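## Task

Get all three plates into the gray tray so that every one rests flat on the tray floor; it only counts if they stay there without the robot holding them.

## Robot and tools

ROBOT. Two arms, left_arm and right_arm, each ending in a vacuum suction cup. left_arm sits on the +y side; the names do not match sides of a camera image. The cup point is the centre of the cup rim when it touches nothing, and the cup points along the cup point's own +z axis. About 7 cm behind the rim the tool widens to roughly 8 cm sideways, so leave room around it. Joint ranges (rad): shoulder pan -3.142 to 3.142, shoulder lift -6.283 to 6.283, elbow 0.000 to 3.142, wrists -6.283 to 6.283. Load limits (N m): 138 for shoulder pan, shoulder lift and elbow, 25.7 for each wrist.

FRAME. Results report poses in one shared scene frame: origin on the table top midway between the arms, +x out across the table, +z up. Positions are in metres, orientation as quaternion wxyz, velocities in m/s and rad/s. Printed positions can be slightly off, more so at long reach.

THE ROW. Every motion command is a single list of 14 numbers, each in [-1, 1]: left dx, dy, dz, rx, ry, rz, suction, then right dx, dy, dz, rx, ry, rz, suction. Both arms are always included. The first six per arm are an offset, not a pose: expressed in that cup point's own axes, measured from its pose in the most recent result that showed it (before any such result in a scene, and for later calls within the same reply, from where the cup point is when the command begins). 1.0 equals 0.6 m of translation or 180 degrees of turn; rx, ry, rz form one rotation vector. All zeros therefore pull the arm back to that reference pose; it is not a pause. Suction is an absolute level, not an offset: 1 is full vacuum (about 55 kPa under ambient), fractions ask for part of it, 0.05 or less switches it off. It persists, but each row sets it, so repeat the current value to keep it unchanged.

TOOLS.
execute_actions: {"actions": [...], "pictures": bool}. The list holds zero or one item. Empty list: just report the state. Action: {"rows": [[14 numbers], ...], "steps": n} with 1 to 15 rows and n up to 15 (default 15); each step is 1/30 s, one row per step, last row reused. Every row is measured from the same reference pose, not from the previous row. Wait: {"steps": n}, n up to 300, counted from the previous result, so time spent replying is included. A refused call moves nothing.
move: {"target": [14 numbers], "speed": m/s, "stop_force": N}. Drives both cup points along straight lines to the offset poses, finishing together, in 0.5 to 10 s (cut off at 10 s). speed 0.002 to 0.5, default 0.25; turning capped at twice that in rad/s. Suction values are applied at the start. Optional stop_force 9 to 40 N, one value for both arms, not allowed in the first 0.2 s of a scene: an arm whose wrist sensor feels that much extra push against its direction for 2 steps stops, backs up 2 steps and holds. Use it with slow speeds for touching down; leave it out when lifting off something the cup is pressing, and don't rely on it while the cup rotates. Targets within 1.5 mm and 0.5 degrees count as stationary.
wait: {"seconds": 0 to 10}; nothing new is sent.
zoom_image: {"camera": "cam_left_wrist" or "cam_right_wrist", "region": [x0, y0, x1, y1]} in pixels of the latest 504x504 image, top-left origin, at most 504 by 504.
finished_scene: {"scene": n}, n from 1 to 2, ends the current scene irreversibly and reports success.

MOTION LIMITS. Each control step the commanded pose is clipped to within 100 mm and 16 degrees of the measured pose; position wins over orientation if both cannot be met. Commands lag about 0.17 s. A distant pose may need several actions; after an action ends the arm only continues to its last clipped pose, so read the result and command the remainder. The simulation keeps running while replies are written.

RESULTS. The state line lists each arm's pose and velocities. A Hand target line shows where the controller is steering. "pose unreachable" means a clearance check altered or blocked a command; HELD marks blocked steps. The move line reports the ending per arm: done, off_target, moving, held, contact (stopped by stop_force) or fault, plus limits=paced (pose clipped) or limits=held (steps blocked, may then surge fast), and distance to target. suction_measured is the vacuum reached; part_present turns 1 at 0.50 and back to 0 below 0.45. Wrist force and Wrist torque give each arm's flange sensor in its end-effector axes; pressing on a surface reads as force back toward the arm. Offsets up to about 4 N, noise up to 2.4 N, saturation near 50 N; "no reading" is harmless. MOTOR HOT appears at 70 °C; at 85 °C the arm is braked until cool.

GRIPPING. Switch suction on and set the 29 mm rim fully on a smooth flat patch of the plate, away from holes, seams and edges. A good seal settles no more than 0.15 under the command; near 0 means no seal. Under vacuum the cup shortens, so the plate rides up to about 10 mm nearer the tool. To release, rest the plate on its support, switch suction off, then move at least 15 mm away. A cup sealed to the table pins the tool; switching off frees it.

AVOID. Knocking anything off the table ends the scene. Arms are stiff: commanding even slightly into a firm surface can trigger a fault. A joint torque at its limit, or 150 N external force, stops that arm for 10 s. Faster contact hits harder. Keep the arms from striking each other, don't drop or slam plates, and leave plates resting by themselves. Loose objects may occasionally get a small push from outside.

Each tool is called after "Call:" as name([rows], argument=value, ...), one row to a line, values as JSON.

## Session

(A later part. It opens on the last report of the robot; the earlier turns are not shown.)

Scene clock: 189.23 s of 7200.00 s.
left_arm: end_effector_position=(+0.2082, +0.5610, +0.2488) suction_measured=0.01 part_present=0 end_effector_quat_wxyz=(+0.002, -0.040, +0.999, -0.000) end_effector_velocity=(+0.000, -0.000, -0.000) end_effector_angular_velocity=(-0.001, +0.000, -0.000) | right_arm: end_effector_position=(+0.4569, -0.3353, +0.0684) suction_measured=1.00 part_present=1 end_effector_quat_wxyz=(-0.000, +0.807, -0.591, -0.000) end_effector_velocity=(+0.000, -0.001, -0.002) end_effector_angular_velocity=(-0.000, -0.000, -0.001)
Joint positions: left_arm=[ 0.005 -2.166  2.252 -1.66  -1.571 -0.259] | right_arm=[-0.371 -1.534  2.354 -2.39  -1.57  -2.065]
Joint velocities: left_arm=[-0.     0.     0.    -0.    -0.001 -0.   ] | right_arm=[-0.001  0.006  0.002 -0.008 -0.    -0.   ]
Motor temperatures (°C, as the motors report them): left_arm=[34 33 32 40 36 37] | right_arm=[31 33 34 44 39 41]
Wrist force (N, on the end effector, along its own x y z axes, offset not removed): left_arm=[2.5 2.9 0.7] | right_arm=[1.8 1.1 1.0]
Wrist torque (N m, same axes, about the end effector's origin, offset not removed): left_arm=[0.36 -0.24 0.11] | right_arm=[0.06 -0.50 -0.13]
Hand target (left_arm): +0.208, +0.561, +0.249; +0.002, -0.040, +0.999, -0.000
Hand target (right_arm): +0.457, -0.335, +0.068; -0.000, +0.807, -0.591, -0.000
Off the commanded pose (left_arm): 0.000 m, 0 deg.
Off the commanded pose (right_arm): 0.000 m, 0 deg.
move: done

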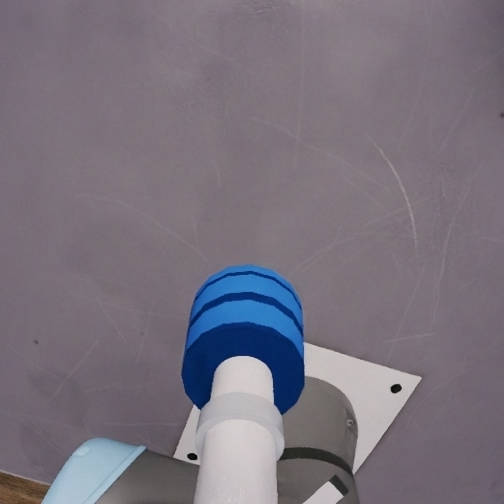

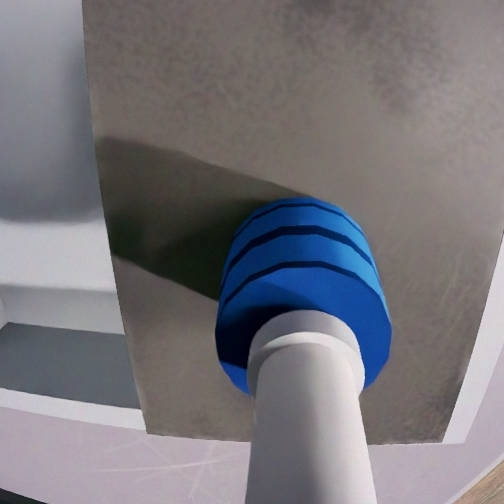

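Call:
move(target=[0,0,0,0,0,0,0,0,0.012,0.02,0,0,0,1], speed=0.03)

Call:
move(target=[0,0,0,0,0,0,0,0,0,0.045,0,0,0,1], speed=0.008, stop_force=9)

Scene clock: 193.40 s of 7200.00 s.
left_arm: end_effector_position=(+0.2082, +0.5610, +0.2488) suction_measured=0.01 part_present=0 end_effector_quat_wxyz=(+0.002, -0.040, +0.999, -0.000) end_effector_velocity=(-0.000, -0.000, -0.000) end_effector_angular_velocity=(-0.000, +0.000, -0.000) | right_arm: end_effector_position=(+0.4501, -0.3374, +0.0565) suction_measured=1.00 part_present=1 end_effector_quat_wxyz=(-0.000, +0.807, -0.591, -0.000) end_effector_velocity=(-0.001, -0.000, -0.002) end_effector_angular_velocity=(-0.000, -0.000, +0.000)
Joint positions: left_arm=[ 0.005 -2.166  2.252 -1.66  -1.571 -0.259] | right_arm=[-0.38  -1.521  2.385 -2.435 -1.57  -2.074]
Joint velocities: left_arm=[ 0. -0.  0.  0. -0.  0.] | right_arm=[-0.001  0.002  0.004 -0.006 -0.    -0.001]
Motor temperatures (°C, as the motors report them): left_arm=[34 33 32 40 36 37] | right_arm=[31 33 34 44 39 41]
Wrist force (N, on the end effector, along its own x y z axes, offset not removed): left_arm=[-1.5 -2.7 0.1] | right_arm=[1.6 0.7 1.3]
Wrist torque (N m, same axes, about the end effector's origin, offset not removed): left_arm=[-0.37 0.22 0.04] | right_arm=[0.16 -0.33 -0.20]
Hand target (left_arm): +0.208, +0.561, +0.249; +0.002, -0.040, +0.999, -0.000
Hand target (right_arm): +0.450, -0.337, +0.056; -0.000, +0.807, -0.591, -0.000
Off the commanded pose (left_arm): 0.000 m, 0 deg.
Off the commanded pose (right_arm): 0.000 m, 0 deg.
After step 90, 0.37 s passed at rest.
move: done

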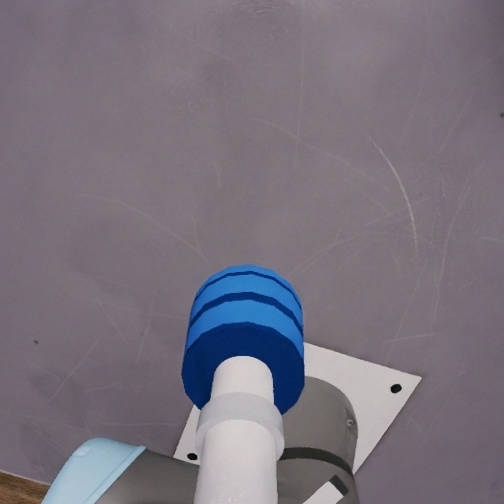

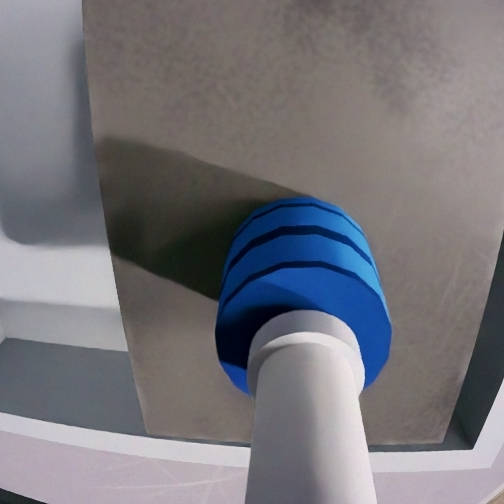

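Scene clock: 197.00 s of 7200.00 s.
left_arm: end_effector_position=(+0.2082, +0.5610, +0.2488) suction_measured=0.01 part_present=0 end_effector_quat_wxyz=(+0.002, -0.040, +0.999, -0.000) end_effector_velocity=(+0.000, -0.000, +0.000) end_effector_angular_velocity=(+0.000, -0.000, -0.000) | right_arm: end_effector_position=(+0.4501, -0.3374, +0.0296) suction_measured=1.00 part_present=1 end_effector_quat_wxyz=(-0.000, +0.807, -0.591, -0.000) end_effector_velocity=(+0.000, +0.000, -0.001) end_effector_angular_velocity=(+0.000, +0.000, +0.003)
Joint positions: left_arm=[ 0.005 -2.166  2.252 -1.66  -1.571 -0.259] | right_arm=[-0.38  -1.447  2.412 -2.536 -1.57  -2.074]
Joint velocities: left_arm=[-0.  0. -0.  0.  0. -0.] | right_arm=[ 0.001  0.004  0.001 -0.005  0.    -0.002]
Motor temperatures (°C, as the motors report them): left_arm=[34 33 32 40 36 37] | right_arm=[31 33 34 44 39 41]
Wrist force (N, on the end effector, along its own x y z axes, offset not removed): left_arm=[2.7 3.4 1.5] | right_arm=[-0.4 0.4 0.4]
Wrist torque (N m, same axes, about the end effector's origin, offset not removed): left_arm=[0.16 -0.28 -0.06] | right_arm=[-0.07 -0.04 -0.18]
Hand target (left_arm): +0.208, +0.561, +0.249; +0.002, -0.040, +0.999, -0.000
Hand target (right_arm): +0.450, -0.337, +0.029; -0.000, +0.807, -0.591, -0.000
Off the commanded pose (left_arm): 0.000 m, 0 deg.
Off the commanded pose (right_arm): 0.000 m, 0 deg.
move: done

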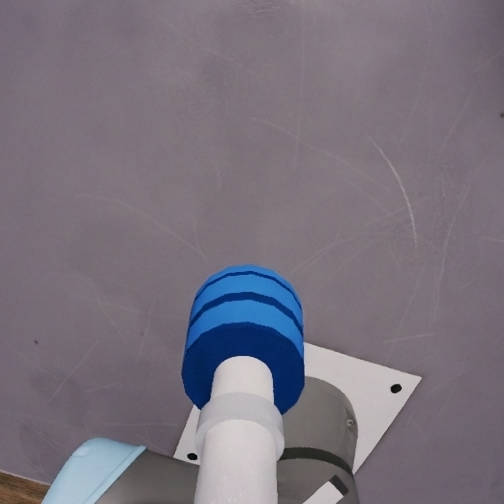

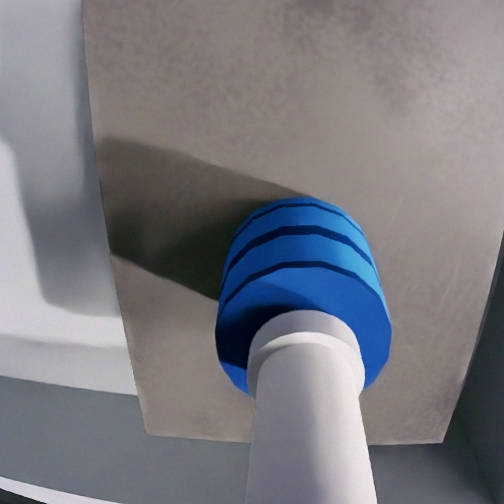

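Call:
move(target=[0,0,0,0,0,0,0,0.006,-0.005,0.015,0,0,0,1], speed=0.01)

Call:
move(target=[0,0,0,0,0,0,0,0,0,0.045,0,0,0,1], speed=0.003, stop_force=9)

Call:
execute_actions([
  {"rows":[[0,0,0,0,0,0,0,0,0,-0.01,0,0,0,0]]},
], pictures=false)

Call:
move(target=[0,0,0,0,0,0,0,0,0,-0.3,0,0,0,0], speed=0.15)

Scene clock: 203.27 s of 7200.00 s.
left_arm: end_effector_position=(+0.2082, +0.5610, +0.2488) suction_measured=0.01 part_present=0 end_effector_quat_wxyz=(+0.002, -0.040, +0.999, -0.000) end_effector_velocity=(+0.000, -0.000, -0.000) end_effector_angular_velocity=(-0.000, -0.000, -0.000) | right_arm: end_effector_position=(+0.4539, -0.3399, +0.0207) suction_measured=1.00 part_present=1 end_effector_quat_wxyz=(-0.000, +0.807, -0.591, -0.000) end_effector_velocity=(+0.001, -0.000, -0.001) end_effector_angular_velocity=(-0.000, -0.000, -0.001)
Joint positions: left_arm=[ 0.005 -2.166  2.252 -1.66  -1.571 -0.259] | right_arm=[-0.384 -1.413  2.41  -2.567 -1.57  -2.078]
Joint velocities: left_arm=[-0.  0.  0. -0. -0.  0.] | right_arm=[-0.001  0.006 -0.001 -0.005 -0.     0.001]
Motor temperatures (°C, as the motors report them): left_arm=[34 33 32 40 36 37] | right_arm=[31 33 34 44 39 41]
Wrist force (N, on the end effector, along its own x y z axes, offset not removed): left_arm=[2.2 0.6 3.4] | right_arm=[2.3 -0.3 0.6]
Wrist torque (N m, same axes, about the end effector's origin, offset not removed): left_arm=[-0.18 -0.19 0.21] | right_arm=[-0.12 -0.48 -0.06]
Hand target (left_arm): +0.208, +0.561, +0.249; +0.002, -0.040, +0.999, -0.000
Hand target (right_arm): +0.454, -0.340, +0.021; -0.000, +0.807, -0.591, -0.000
Off the commanded pose (left_arm): 0.000 m, 0 deg.
Off the commanded pose (right_arm): 0.000 m, 0 deg.
After step 90, 2.03 s passed at rest.
move: done

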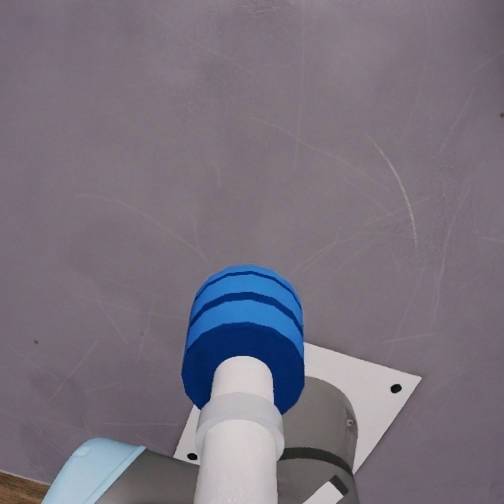

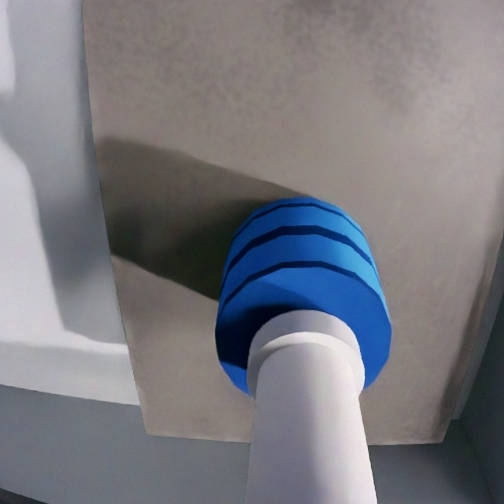

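Scene clock: 209.97 s of 7200.00 s.
left_arm: end_effector_position=(+0.2082, +0.5610, +0.2488) suction_measured=0.01 part_present=0 end_effector_quat_wxyz=(+0.002, -0.040, +0.999, -0.000) end_effector_velocity=(-0.000, +0.001, +0.000) end_effector_angular_velocity=(+0.000, -0.000, +0.002) | right_arm: end_effector_position=(+0.4539, -0.3399, +0.0017) suction_measured=1.00 part_present=1 end_effector_quat_wxyz=(-0.000, +0.807, -0.591, -0.000) end_effector_velocity=(-0.001, +0.000, +0.001) end_effector_angular_velocity=(+0.000, +0.002, -0.000)
Joint positions: left_arm=[ 0.005 -2.166  2.252 -1.66  -1.571 -0.259] | right_arm=[-0.384 -1.355  2.424 -2.639 -1.57  -2.078]
Joint velocities: left_arm=[ 0.002 -0.    -0.    -0.     0.     0.   ] | right_arm=[ 0.    -0.003  0.     0.005  0.     0.001]
Motor temperatures (°C, as the motors report them): left_arm=[34 33 32 40 36 37] | right_arm=[31 33 34 44 39 41]
Wrist force (N, on the end effector, along its own x y z axes, offset not removed): left_arm=[1.8 -0.8 -0.3] | right_arm=[-1.1 5.7 -20.5]
Wrist torque (N m, same axes, about the end effector's origin, offset not removed): left_arm=[-0.42 -0.12 0.18] | right_arm=[0.09 -0.22 -0.23]
Hand target (left_arm): +0.208, +0.561, +0.249; +0.002, -0.040, +0.999, -0.000
Hand target (right_arm): +0.454, -0.340, +0.002; -0.000, +0.807, -0.591, -0.000
Off the commanded pose (left_arm): 0.000 m, 0 deg.
Off the commanded pose (right_arm): 0.008 m, 0 deg.
move: contact (right_arm)

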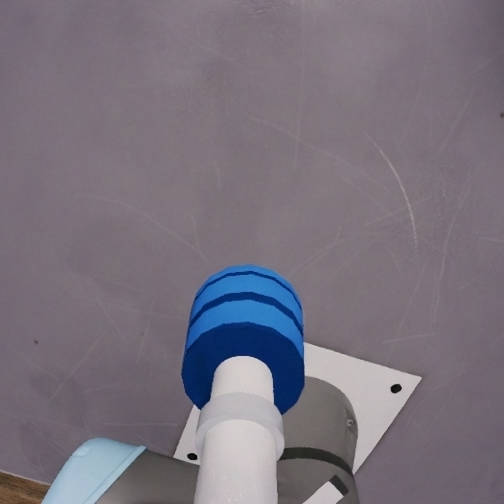

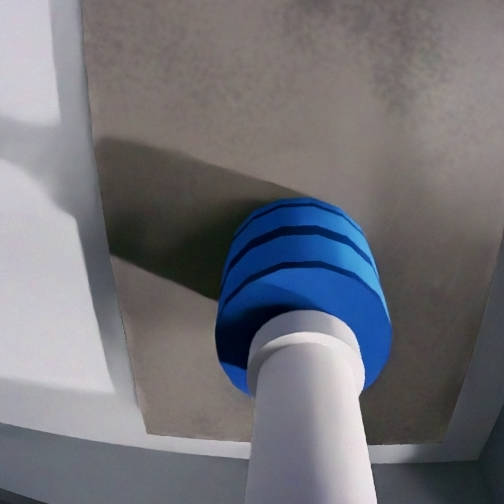

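Scene clock: 210.47 s of 7200.00 s.
left_arm: end_effector_position=(+0.2082, +0.5610, +0.2488) suction_measured=0.01 part_present=0 end_effector_quat_wxyz=(+0.002, -0.040, +0.999, -0.000) end_effector_velocity=(-0.000, +0.000, +0.000) end_effector_angular_velocity=(-0.000, -0.000, +0.001) | right_arm: end_effector_position=(+0.4539, -0.3399, +0.0076) suction_measured=0.00 part_present=0 end_effector_quat_wxyz=(-0.000, +0.807, -0.591, -0.000) end_effector_velocity=(+0.000, -0.000, +0.001) end_effector_angular_velocity=(-0.000, -0.000, -0.000)
Joint positions: left_arm=[ 0.005 -2.166  2.252 -1.66  -1.571 -0.259] | right_arm=[-0.384 -1.374  2.42  -2.617 -1.57  -2.078]
Joint velocities: left_arm=[ 0.001  0.    -0.    -0.    -0.    -0.   ] | right_arm=[-0.    -0.003 -0.     0.002 -0.    -0.   ]
Motor temperatures (°C, as the motors report them): left_arm=[34 33 32 40 36 37] | right_arm=[31 33 34 44 39 41]
Wrist force (N, on the end effector, along its own x y z axes, offset not removed): left_arm=[1.7 1.5 -1.1] | right_arm=[3.2 1.0 -3.1]
Wrist torque (N m, same axes, about the end effector's origin, offset not removed): left_arm=[0.02 0.16 -0.03] | right_arm=[0.02 -0.32 -0.20]
Hand target (left_arm): +0.208, +0.561, +0.249; +0.002, -0.040, +0.999, -0.000
Hand target (right_arm): +0.454, -0.340, +0.008; -0.000, +0.807, -0.591, -0.000
Off the commanded pose (left_arm): 0.000 m, 0 deg.
Off the commanded pose (right_arm): 0.000 m, 0 deg.
Steps of this call (steps 1 to 15: all 15 steps of this action). Readings (end_effector_position | what the end effector reports):
1: left_arm (+0.2082, +0.5610, +0.2488) | right_arm (+0.4539, -0.3399, +0.0018) | left_arm suction_measured=0.01 part_present=0 | right_arm suction_measured=0.66 part_present=1
2: left_arm (+0.2082, +0.5610, +0.2488) | right_arm (+0.4539, -0.3399, +0.0027) | left_arm suction_measured=0.01 part_present=0 | right_arm suction_measured=0.01 part_present=0
4: left_arm (+0.2082, +0.5610, +0.2488) | right_arm (+0.4539, -0.3399, +0.0050) | left_arm suction_measured=0.01 part_present=0 | right_arm suction_measured=0.00 part_present=0
8: left_arm (+0.2082, +0.5610, +0.2488) | right_arm (+0.4539, -0.3399, +0.0070) | left_arm suction_measured=0.01 part_present=0 | right_arm suction_measured=0.00 part_present=0
15: the state above

Scene clock: 212.40 s of 7200.00 s.
left_arm: end_effector_position=(+0.2082, +0.5610, +0.2488) suction_measured=0.01 part_present=0 end_effector_quat_wxyz=(+0.002, -0.040, +0.999, -0.000) end_effector_velocity=(+0.000, -0.000, -0.000) end_effector_angular_velocity=(-0.000, +0.000, -0.001) | right_arm: end_effector_position=(+0.4541, -0.3399, +0.1877) suction_measured=0.00 part_present=0 end_effector_quat_wxyz=(-0.000, +0.807, -0.591, -0.000) end_effector_velocity=(+0.000, -0.001, +0.002) end_effector_angular_velocity=(-0.000, +0.000, +0.001)
Joint positions: left_arm=[ 0.005 -2.166  2.252 -1.66  -1.571 -0.259] | right_arm=[-0.384 -1.756  2.177 -1.992 -1.57  -2.078]
Joint velocities: left_arm=[-0.001 -0.     0.     0.    -0.    -0.   ] | right_arm=[-0.001 -0.003 -0.004  0.007 -0.    -0.002]
Motor temperatures (°C, as the motors report them): left_arm=[34 33 32 40 36 37] | right_arm=[31 33 34 44 39 41]
Wrist force (N, on the end effector, along its own x y z axes, offset not removed): left_arm=[-1.9 2.0 0.1] | right_arm=[2.1 0.9 -1.8]
Wrist torque (N m, same axes, about the end effector's origin, offset not removed): left_arm=[0.23 0.42 0.14] | right_arm=[0.03 -0.38 -0.11]
Hand target (left_arm): +0.208, +0.561, +0.249; +0.002, -0.040, +0.999, -0.000
Hand target (right_arm): +0.454, -0.340, +0.188; -0.000, +0.807, -0.591, -0.000
Off the commanded pose (left_arm): 0.000 m, 0 deg.
Off the commanded pose (right_arm): 0.000 m, 0 deg.
move: done

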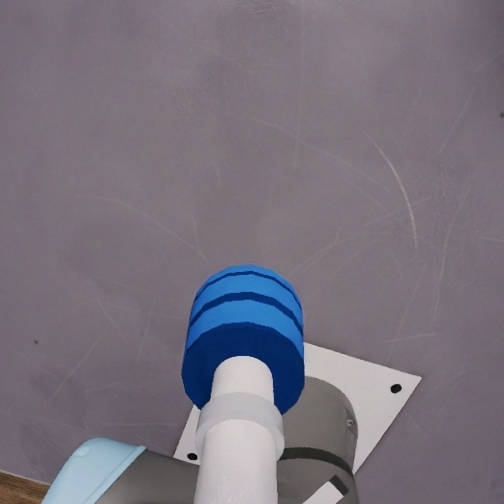

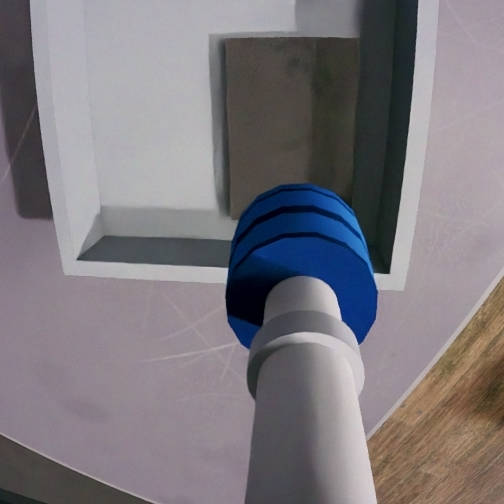

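Call:
move(target=[0,0.25,0,0,0,0,0,-0.87,-0.18,0.13,0,0,-0.14,0])

Scene clock: 220.67 s of 7200.00 s.
left_arm: end_effector_position=(+0.1966, +0.7108, +0.2489) suction_measured=0.01 part_present=0 end_effector_quat_wxyz=(+0.001, -0.040, +0.999, +0.000) end_effector_velocity=(+0.000, +0.000, +0.000) end_effector_angular_velocity=(+0.000, -0.000, -0.000) | right_arm: end_effector_position=(+0.3984, +0.1906, +0.1090) suction_measured=0.00 part_present=0 end_effector_quat_wxyz=(+0.000, +0.916, -0.400, -0.001) end_effector_velocity=(+0.000, +0.002, -0.000) end_effector_angular_velocity=(-0.001, +0.000, +0.001)
Joint positions: left_arm=[ 0.531 -1.956  2.15  -1.768 -1.571  0.266] | right_arm=[ 0.66  -1.027  1.518 -2.061 -1.569 -1.474]
Joint velocities: left_arm=[ 0.001  0.001 -0.001 -0.     0.     0.001] | right_arm=[ 0.002  0.004 -0.006  0.003 -0.     0.001]
Motor temperatures (°C, as the motors report them): left_arm=[34 33 32 40 36 37] | right_arm=[31 33 34 44 39 41]
Wrist force (N, on the end effector, along its own x y z axes, offset not removed): left_arm=[2.8 1.6 -2.6] | right_arm=[2.0 -0.5 0.0]
Wrist torque (N m, same axes, about the end effector's origin, offset not removed): left_arm=[0.21 -0.29 -0.02] | right_arm=[-0.13 -0.38 -0.21]
Hand target (left_arm): +0.197, +0.711, +0.249; +0.001, -0.040, +0.999, +0.000
Hand target (right_arm): +0.398, +0.191, +0.109; +0.000, +0.916, -0.400, -0.001
Off the commanded pose (left_arm): 0.000 m, 0 deg.
Off the commanded pose (right_arm): 0.001 m, 0 deg.
After step 90, 2.50 s passed at rest.
move: done

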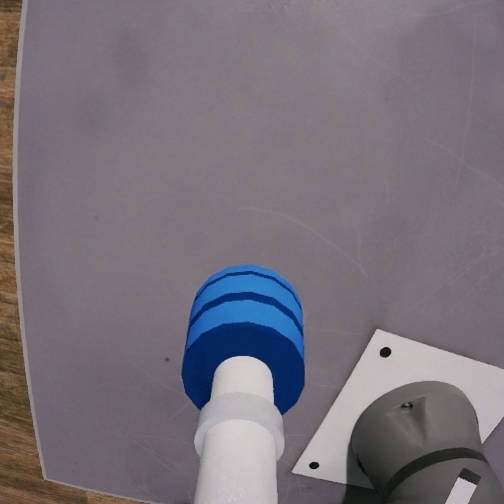

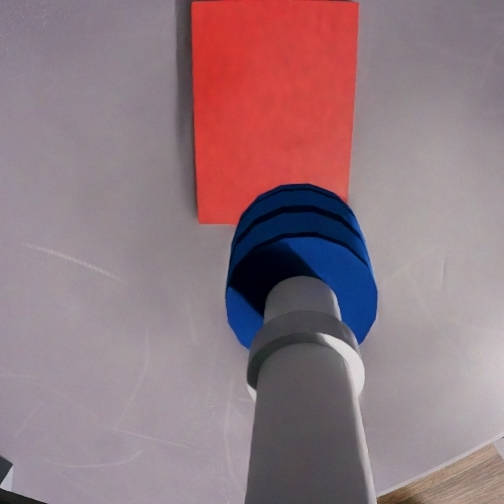

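Call:
move(target=[0,0,0,0,0,0,0,-0.017,0.015,0.135,0,0,0,1], speed=0.08)

Call:
move(target=[0,0,0,0,0,0,0,0,0,0.043,0,0,0,1], speed=0.005, stop_force=9)

Call:
move(target=[0,0,0,0,0,0,0,0,0,-0.2,0,0,0,1], speed=0.15)

Call:
move(target=[0,0,0,0,0,0,0,0.66,0.645,0,0,0,0.14,1])

Call:
move(target=[0,0,0,0,0,0,0,0,0,0.105,0,0,0,1], speed=0.05)

Scene clock: 231.70 s of 7200.00 s.
left_arm: end_effector_position=(+0.1966, +0.7108, +0.2489) suction_measured=0.01 part_present=0 end_effector_quat_wxyz=(+0.001, -0.040, +0.999, +0.000) end_effector_velocity=(+0.000, -0.000, +0.000) end_effector_angular_velocity=(-0.000, -0.000, +0.000) | right_arm: end_effector_position=(+0.3848, +0.1919, +0.0282) suction_measured=0.00 part_present=0 end_effector_quat_wxyz=(+0.000, +0.916, -0.400, -0.001) end_effector_velocity=(+0.000, -0.000, -0.002) end_effector_angular_velocity=(-0.000, +0.000, +0.000)
Joint positions: left_arm=[ 0.531 -1.956  2.15  -1.768 -1.571  0.266] | right_arm=[ 0.676 -0.934  1.604 -2.241 -1.569 -1.457]
Joint velocities: left_arm=[-0.    -0.    -0.     0.    -0.    -0.001] | right_arm=[-0.001  0.003  0.002 -0.005 -0.    -0.001]
Motor temperatures (°C, as the motors report them): left_arm=[34 33 32 40 36 37] | right_arm=[31 33 34 44 39 41]
Wrist force (N, on the end effector, along its own x y z axes, offset not removed): left_arm=[-2.1 1.0 5.5] | right_arm=[3.1 -0.4 -0.9]
Wrist torque (N m, same axes, about the end effector's origin, offset not removed): left_arm=[-0.01 0.53 0.04] | right_arm=[-0.13 -0.55 -0.24]
Hand target (left_arm): +0.197, +0.711, +0.249; +0.001, -0.040, +0.999, +0.000
Hand target (right_arm): +0.385, +0.192, +0.028; +0.000, +0.916, -0.400, -0.001
Off the commanded pose (left_arm): 0.000 m, 0 deg.
Off the commanded pose (right_arm): 0.000 m, 0 deg.
After step 90, 6.60 s passed at rest.
move: done

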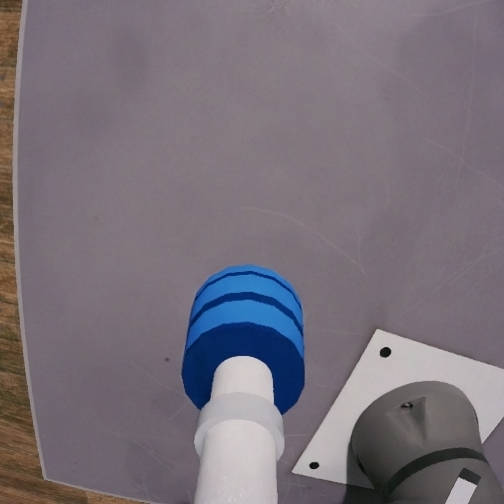

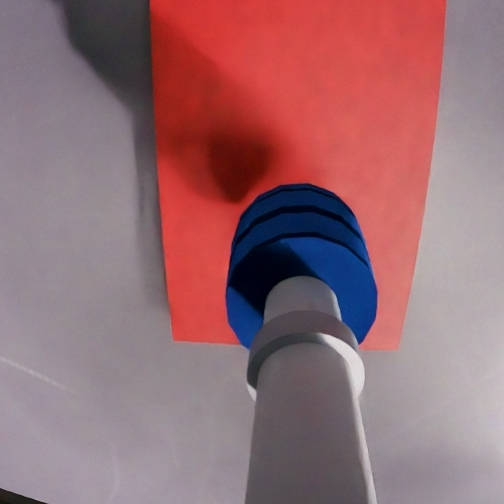

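Scene clock: 237.07 s of 7200.00 s.
left_arm: end_effector_position=(+0.1966, +0.7108, +0.2489) suction_measured=0.01 part_present=0 end_effector_quat_wxyz=(+0.001, -0.040, +0.999, +0.000) end_effector_velocity=(-0.000, +0.000, -0.000) end_effector_angular_velocity=(-0.000, +0.000, +0.001) | right_arm: end_effector_position=(+0.3848, +0.1919, +0.0024) suction_measured=1.00 part_present=1 end_effector_quat_wxyz=(+0.000, +0.916, -0.400, -0.001) end_effector_velocity=(-0.000, -0.000, -0.001) end_effector_angular_velocity=(-0.000, +0.000, +0.001)
Joint positions: left_arm=[ 0.531 -1.956  2.15  -1.768 -1.571  0.266] | right_arm=[ 0.676 -0.895  1.618 -2.293 -1.569 -1.457]
Joint velocities: left_arm=[ 0.001  0.     0.     0.    -0.     0.   ] | right_arm=[ 0.     0.002  0.001 -0.002  0.    -0.001]
Motor temperatures (°C, as the motors report them): left_arm=[34 33 32 40 36 37] | right_arm=[31 33 34 44 39 41]
Wrist force (N, on the end effector, along its own x y z axes, offset not removed): left_arm=[-1.6 -1.9 1.5] | right_arm=[2.2 2.0 -1.4]
Wrist torque (N m, same axes, about the end effector's origin, offset not removed): left_arm=[-0.19 0.43 0.23] | right_arm=[0.21 -0.47 -0.14]
Hand target (left_arm): +0.197, +0.711, +0.249; +0.001, -0.040, +0.999, +0.000
Hand target (right_arm): +0.385, +0.192, +0.002; +0.000, +0.916, -0.400, -0.001
Off the commanded pose (left_arm): 0.000 m, 0 deg.
Off the commanded pose (right_arm): 0.000 m, 0 deg.
move: done

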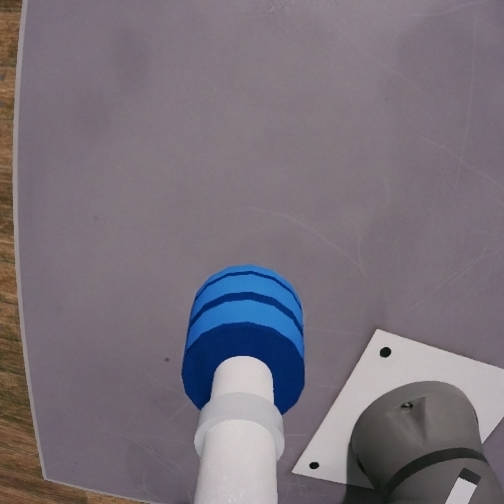

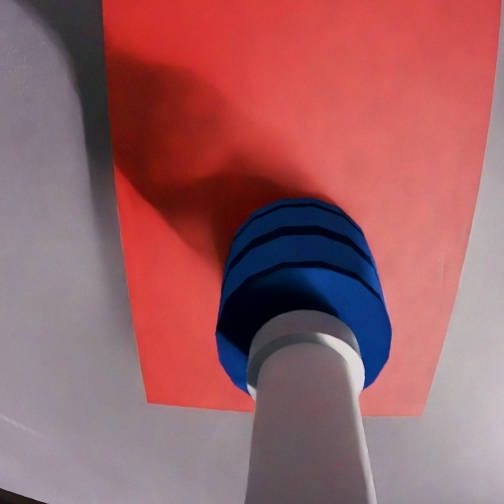

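Scene clock: 238.37 s of 7200.00 s.
left_arm: end_effector_position=(+0.1966, +0.7108, +0.2489) suction_measured=0.01 part_present=0 end_effector_quat_wxyz=(+0.001, -0.040, +0.999, +0.000) end_effector_velocity=(+0.000, -0.000, -0.000) end_effector_angular_velocity=(-0.000, -0.000, -0.000) | right_arm: end_effector_position=(+0.3849, +0.1920, +0.1223) suction_measured=1.00 part_present=1 end_effector_quat_wxyz=(+0.000, +0.916, -0.400, -0.001) end_effector_velocity=(+0.000, -0.000, +0.002) end_effector_angular_velocity=(-0.000, -0.000, -0.001)
Joint positions: left_arm=[ 0.531 -1.956  2.15  -1.768 -1.571  0.266] | right_arm=[ 0.676 -1.053  1.522 -2.039 -1.569 -1.457]
Joint velocities: left_arm=[-0. -0.  0. -0. -0.  0.] | right_arm=[-0.    -0.002 -0.002  0.004 -0.     0.001]
Motor temperatures (°C, as the motors report them): left_arm=[34 33 32 40 36 37] | right_arm=[31 33 34 44 39 41]
Wrist force (N, on the end effector, along its own x y z axes, offset not removed): left_arm=[-1.2 -4.5 -3.7] | right_arm=[2.6 0.5 0.9]
Wrist torque (N m, same axes, about the end effector's origin, offset not removed): left_arm=[-0.80 0.20 0.14] | right_arm=[0.06 -0.51 -0.21]
Hand target (left_arm): +0.197, +0.711, +0.249; +0.001, -0.040, +0.999, +0.000
Hand target (right_arm): +0.385, +0.192, +0.122; +0.000, +0.916, -0.400, -0.001
Off the commanded pose (left_arm): 0.000 m, 0 deg.
Off the commanded pose (right_arm): 0.000 m, 0 deg.
move: done

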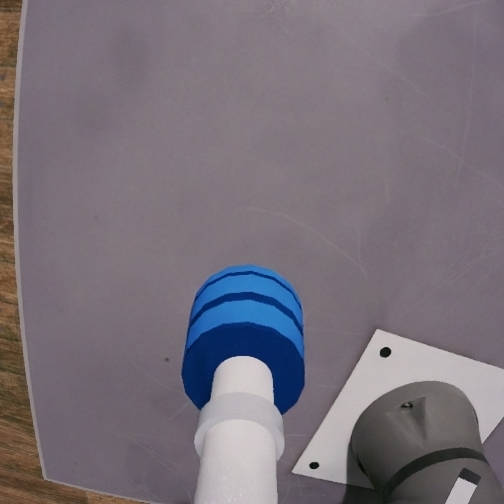

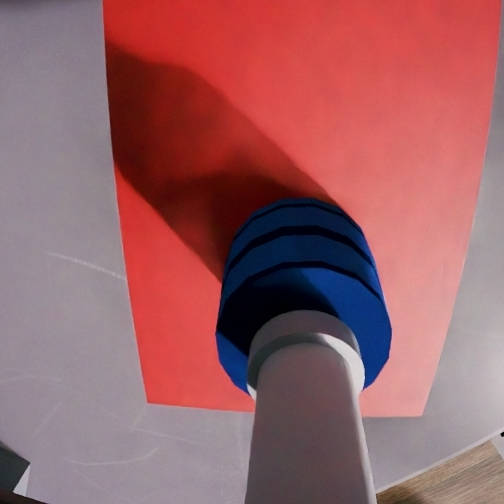

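Scene clock: 241.20 s of 7200.00 s.
left_arm: end_effector_position=(+0.1966, +0.7108, +0.2489) suction_measured=0.01 part_present=0 end_effector_quat_wxyz=(+0.001, -0.040, +0.999, +0.000) end_effector_velocity=(-0.000, -0.000, -0.000) end_effector_angular_velocity=(+0.000, +0.000, -0.000) | right_arm: end_effector_position=(+0.3706, -0.3618, +0.1232) suction_measured=1.00 part_present=1 end_effector_quat_wxyz=(-0.000, +0.807, -0.591, -0.000) end_effector_velocity=(+0.000, -0.002, -0.000) end_effector_angular_velocity=(+0.002, +0.000, -0.001)
Joint positions: left_arm=[ 0.531 -1.956  2.15  -1.768 -1.571  0.266] | right_arm=[-0.513 -1.922  2.476 -2.124 -1.57  -2.207]
Joint velocities: left_arm=[-0. -0.  0. -0.  0. -0.] | right_arm=[-0.007 -0.001  0.     0.001  0.001 -0.006]
Motor temperatures (°C, as the motors report them): left_arm=[34 33 32 40 36 37] | right_arm=[31 33 34 44 39 41]
Wrist force (N, on the end effector, along its own x y z axes, offset not removed): left_arm=[-0.8 -1.8 0.6] | right_arm=[2.3 1.7 0.6]
Wrist torque (N m, same axes, about the end effector's origin, offset not removed): left_arm=[-0.31 0.32 0.06] | right_arm=[0.20 -0.37 -0.19]
Hand target (left_arm): +0.197, +0.711, +0.249; +0.001, -0.040, +0.999, +0.000
Hand target (right_arm): +0.371, -0.362, +0.123; -0.000, +0.807, -0.591, -0.000
Off the commanded pose (left_arm): 0.000 m, 0 deg.
Off the commanded pose (right_arm): 0.001 m, 0 deg.
move: done

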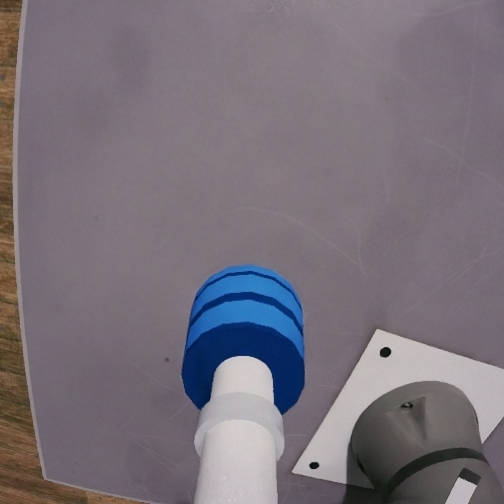

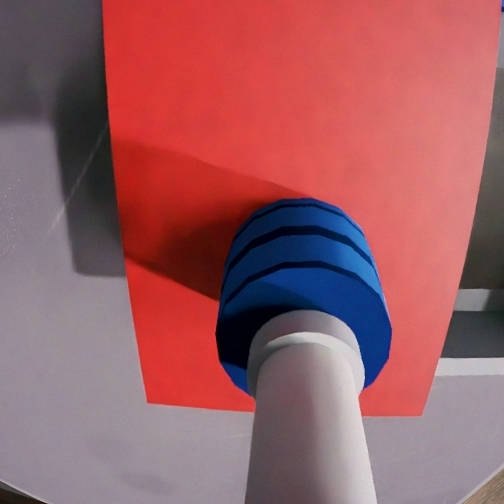

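Scene clock: 242.87 s of 7200.00 s.
left_arm: end_effector_position=(+0.1966, +0.7108, +0.2489) suction_measured=0.01 part_present=0 end_effector_quat_wxyz=(+0.001, -0.040, +0.999, +0.000) end_effector_velocity=(-0.000, +0.000, +0.000) end_effector_angular_velocity=(+0.000, -0.000, +0.001) | right_arm: end_effector_position=(+0.3706, -0.3619, +0.0603) suction_measured=1.00 part_present=1 end_effector_quat_wxyz=(-0.000, +0.807, -0.591, -0.000) end_effector_velocity=(+0.000, -0.000, -0.001) end_effector_angular_velocity=(-0.001, -0.002, -0.004)
Joint positions: left_arm=[ 0.531 -1.956  2.15  -1.768 -1.571  0.266] | right_arm=[-0.514 -1.758  2.582 -2.394 -1.57  -2.208]
Joint velocities: left_arm=[ 0.001  0.    -0.     0.     0.    -0.   ] | right_arm=[-0.001  0.005  0.002 -0.009 -0.     0.003]
Motor temperatures (°C, as the motors report them): left_arm=[34 33 32 40 36 37] | right_arm=[31 33 34 44 39 41]
Wrist force (N, on the end effector, along its own x y z axes, offset not removed): left_arm=[1.3 0.5 3.0] | right_arm=[0.2 -0.7 -0.1]
Wrist torque (N m, same axes, about the end effector's origin, offset not removed): left_arm=[-0.24 -0.05 0.05] | right_arm=[-0.28 -0.25 -0.24]
Hand target (left_arm): +0.197, +0.711, +0.249; +0.001, -0.040, +0.999, +0.000
Hand target (right_arm): +0.371, -0.362, +0.060; -0.000, +0.807, -0.591, -0.000
Off the commanded pose (left_arm): 0.000 m, 0 deg.
Off the commanded pose (right_arm): 0.000 m, 0 deg.
move: done

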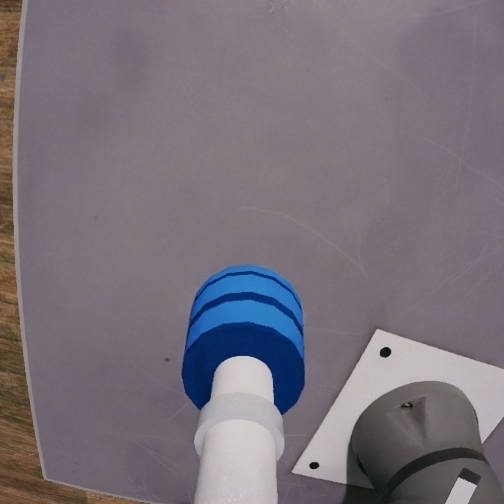

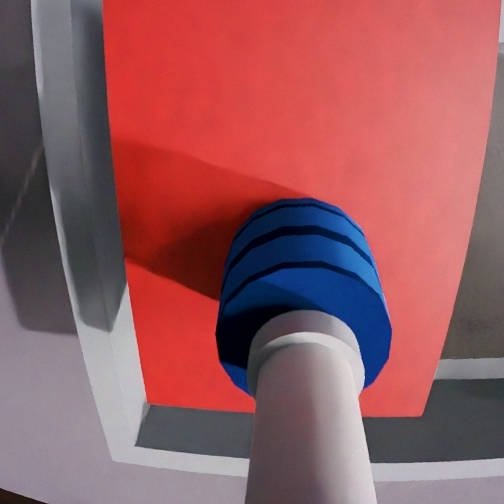

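Call:
move(target=[0,0,0,0,0,0,0,0.004,-0.004,0.05,0,0,0,1], speed=0.008, stop_force=9)

Scene clock: 248.77 s of 7200.00 s.
left_arm: end_effector_position=(+0.1966, +0.7108, +0.2489) suction_measured=0.01 part_present=0 end_effector_quat_wxyz=(+0.001, -0.040, +0.999, +0.000) end_effector_velocity=(+0.000, -0.000, -0.000) end_effector_angular_velocity=(+0.000, +0.000, -0.000) | right_arm: end_effector_position=(+0.3735, -0.3634, +0.0303) suction_measured=1.00 part_present=1 end_effector_quat_wxyz=(-0.000, +0.807, -0.591, -0.000) end_effector_velocity=(+0.000, -0.000, -0.001) end_effector_angular_velocity=(-0.000, -0.001, -0.000)
Joint positions: left_arm=[ 0.531 -1.956  2.15  -1.768 -1.571  0.266] | right_arm=[-0.515 -1.643  2.615 -2.542 -1.57  -2.209]
Joint velocities: left_arm=[-0.  0.  0.  0.  0. -0.] | right_arm=[-0.001  0.005  0.001 -0.007 -0.    -0.001]
Motor temperatures (°C, as the motors report them): left_arm=[34 33 32 40 36 37] | right_arm=[31 33 34 44 39 41]
Wrist force (N, on the end effector, along its own x y z axes, offset not removed): left_arm=[-1.3 -0.8 -1.6] | right_arm=[4.8 1.6 0.4]
Wrist torque (N m, same axes, about the end effector's origin, offset not removed): left_arm=[-0.07 0.29 0.03] | right_arm=[0.05 -0.82 -0.20]
Hand target (left_arm): +0.197, +0.711, +0.249; +0.001, -0.040, +0.999, +0.000
Hand target (right_arm): +0.374, -0.363, +0.030; -0.000, +0.807, -0.591, -0.000
Off the commanded pose (left_arm): 0.000 m, 0 deg.
Off the commanded pose (right_arm): 0.000 m, 0 deg.
move: done

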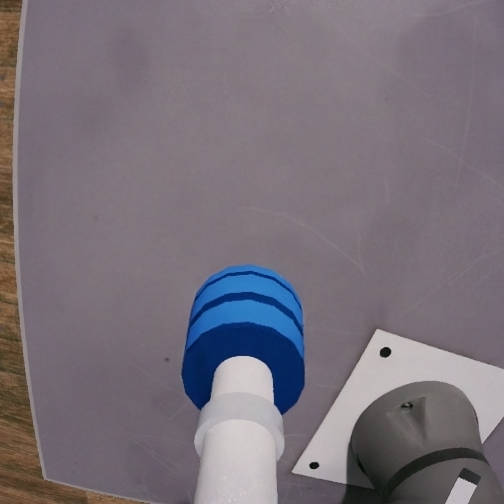

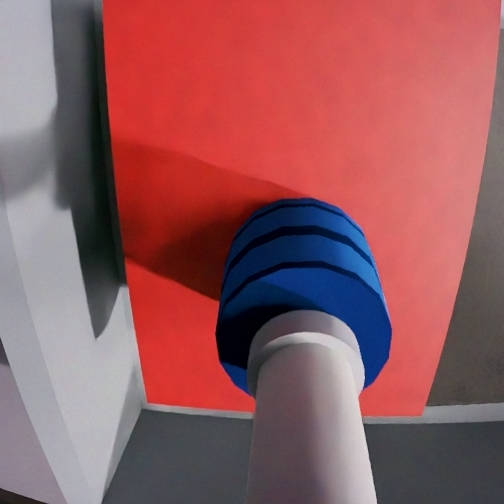

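Call:
move(target=[0,0,0,0,0,0,0,0,0.002,0.06,0,0,0,1], speed=0.004, stop_force=9)

Scene clock: 258.63 s of 7200.00 s.
left_arm: end_effector_position=(+0.1966, +0.7108, +0.2489) suction_measured=0.01 part_present=0 end_effector_quat_wxyz=(+0.001, -0.040, +0.999, +0.000) end_effector_velocity=(-0.000, +0.000, -0.000) end_effector_angular_velocity=(+0.000, +0.000, +0.001) | right_arm: end_effector_position=(+0.3726, -0.3637, +0.0027) suction_measured=1.00 part_present=1 end_effector_quat_wxyz=(-0.000, +0.807, -0.591, -0.000) end_effector_velocity=(-0.000, +0.000, +0.001) end_effector_angular_velocity=(+0.001, +0.001, +0.002)
Joint positions: left_arm=[ 0.531 -1.956  2.15  -1.768 -1.571  0.266] | right_arm=[-0.517 -1.531  2.647 -2.686 -1.57  -2.211]
Joint velocities: left_arm=[ 0.001  0.     0.     0.     0.    -0.   ] | right_arm=[ 0.001 -0.006 -0.002  0.009  0.    -0.001]
Motor temperatures (°C, as the motors report them): left_arm=[34 33 32 40 36 37] | right_arm=[31 33 34 44 39 41]
Wrist force (N, on the end effector, along its own x y z axes, offset not removed): left_arm=[-2.1 3.8 1.8] | right_arm=[4.3 -1.5 -25.9]
Wrist torque (N m, same axes, about the end effector's origin, offset not removed): left_arm=[0.33 0.20 0.19] | right_arm=[-0.03 -0.67 -0.26]
Hand target (left_arm): +0.197, +0.711, +0.249; +0.001, -0.040, +0.999, +0.000
Hand target (right_arm): +0.373, -0.364, +0.003; -0.000, +0.807, -0.591, -0.000
Off the commanded pose (left_arm): 0.000 m, 0 deg.
Off the commanded pose (right_arm): 0.008 m, 0 deg.
move: contact (right_arm)

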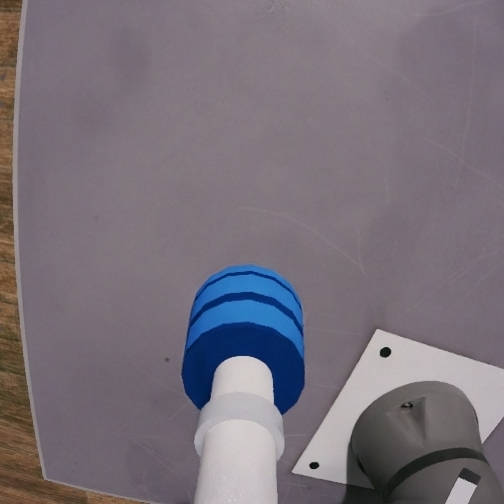

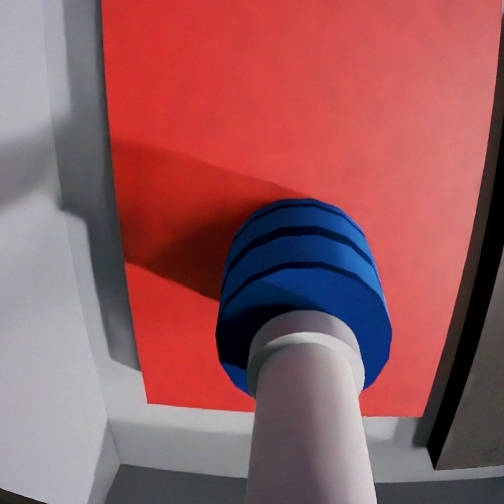

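Call:
execute_actions([
  {"rows":[[0,0,0,0,0,0,0,0,0,-0.01,0,0,0,0]]},
], pictures=false)

Call:
move(target=[0,0,0,0,0,0,0,0,0,-0.15,0,0,0,0], speed=0.15)

Call:
finished_scene(scene=1)

Scene clock: 266.03 s of 7200.00 s.
left_arm: end_effector_position=(+0.1966, +0.7108, +0.2489) suction_measured=0.01 part_present=0 end_effector_quat_wxyz=(+0.001, -0.040, +0.999, +0.000) end_effector_velocity=(+0.000, -0.000, +0.000) end_effector_angular_velocity=(+0.000, -0.000, -0.000) | right_arm: end_effector_position=(+0.3726, -0.3637, +0.0087) suction_measured=0.00 part_present=0 end_effector_quat_wxyz=(-0.000, +0.807, -0.591, -0.000) end_effector_velocity=(-0.000, +0.000, +0.000) end_effector_angular_velocity=(+0.000, +0.001, +0.000)
Joint positions: left_arm=[ 0.531 -1.956  2.15  -1.768 -1.571  0.266] | right_arm=[-0.517 -1.557  2.641 -2.655 -1.57  -2.211]
Joint velocities: left_arm=[-0.  0. -0. -0.  0. -0.] | right_arm=[-0.    -0.002 -0.     0.004 -0.    -0.   ]
Motor temperatures (°C, as the motors report them): left_arm=[34 33 32 40 36 37] | right_arm=[31 33 34 44 39 41]
Wrist force (N, on the end effector, along its own x y z axes, offset not removed): left_arm=[-3.7 -0.1 0.0] | right_arm=[4.2 1.1 -5.6]
Wrist torque (N m, same axes, about the end effector's origin, offset not removed): left_arm=[-0.19 0.56 -0.01] | right_arm=[0.10 -0.69 -0.23]
Hand target (left_arm): +0.197, +0.711, +0.249; +0.001, -0.040, +0.999, +0.000
Hand target (right_arm): +0.373, -0.364, +0.009; -0.000, +0.807, -0.591, -0.000
Off the commanded pose (left_arm): 0.000 m, 0 deg.
Off the commanded pose (right_arm): 0.000 m, 0 deg.
Steps of this call (steps 1 to 90: nothing new was sent; then 3.90 s passed at rest; steps 91 to 105: all 15 steps of this action). Readings (end_effector_position | what the end effector reports):
91: left_arm (+0.1966, +0.7108, +0.2489) | right_arm (+0.3727, -0.3638, +0.0030) | left_arm suction_measured=0.01 part_present=0 | right_arm suction_measured=0.66 part_present=1
92: left_arm (+0.1966, +0.7108, +0.2489) | right_arm (+0.3728, -0.3638, +0.0039) | left_arm suction_measured=0.01 part_present=0 | right_arm suction_measured=0.01 part_present=0
94: left_arm (+0.1966, +0.7108, +0.2489) | right_arm (+0.3728, -0.3638, +0.0061) | left_arm suction_measured=0.01 part_present=0 | right_arm suction_measured=0.00 part_present=0
98: left_arm (+0.1966, +0.7108, +0.2489) | right_arm (+0.3727, -0.3637, +0.0081) | left_arm suction_measured=0.01 part_present=0 | right_arm suction_measured=0.00 part_present=0
105: the state above

Scene clock: 267.40 s of 7200.00 s.
left_arm: end_effector_position=(+0.1966, +0.7108, +0.2489) suction_measured=0.01 part_present=0 end_effector_quat_wxyz=(+0.001, -0.040, +0.999, +0.000) end_effector_velocity=(-0.000, +0.000, +0.000) end_effector_angular_velocity=(-0.000, -0.000, +0.001) | right_arm: end_effector_position=(+0.3727, -0.3637, +0.0987) suction_measured=0.00 part_present=0 end_effector_quat_wxyz=(-0.000, +0.807, -0.591, -0.000) end_effector_velocity=(-0.000, +0.000, +0.002) end_effector_angular_velocity=(+0.001, +0.001, +0.000)
Joint positions: left_arm=[ 0.531 -1.956  2.15  -1.768 -1.571  0.266] | right_arm=[-0.517 -1.861  2.516 -2.226 -1.57  -2.211]
Joint velocities: left_arm=[ 0.001 -0.    -0.     0.    -0.     0.   ] | right_arm=[-0.    -0.005 -0.003  0.01   0.    -0.   ]
Motor temperatures (°C, as the motors report them): left_arm=[34 33 32 40 36 37] | right_arm=[31 33 34 44 39 41]
Wrist force (N, on the end effector, along its own x y z axes, offset not removed): left_arm=[0.7 1.8 2.8] | right_arm=[0.8 1.6 0.4]
Wrist torque (N m, same axes, about the end effector's origin, offset not removed): left_arm=[0.17 -0.09 -0.08] | right_arm=[0.10 -0.26 -0.14]
Hand target (left_arm): +0.197, +0.711, +0.249; +0.001, -0.040, +0.999, +0.000
Hand target (right_arm): +0.373, -0.364, +0.099; -0.000, +0.807, -0.591, -0.000
Off the commanded pose (left_arm): 0.000 m, 0 deg.
Off the commanded pose (right_arm): 0.000 m, 0 deg.
move: done

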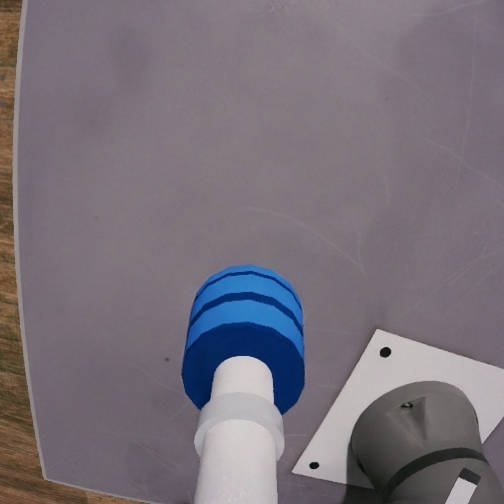

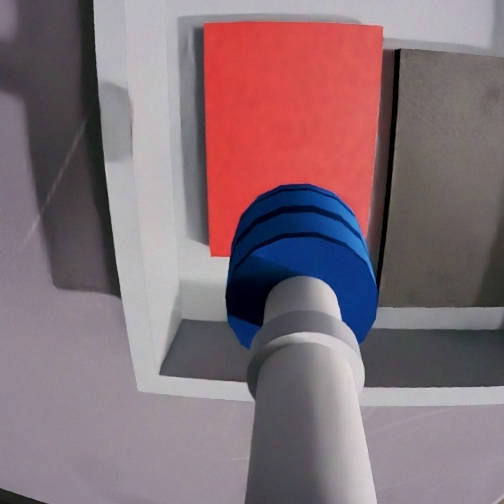

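The scene is finished: the task was done.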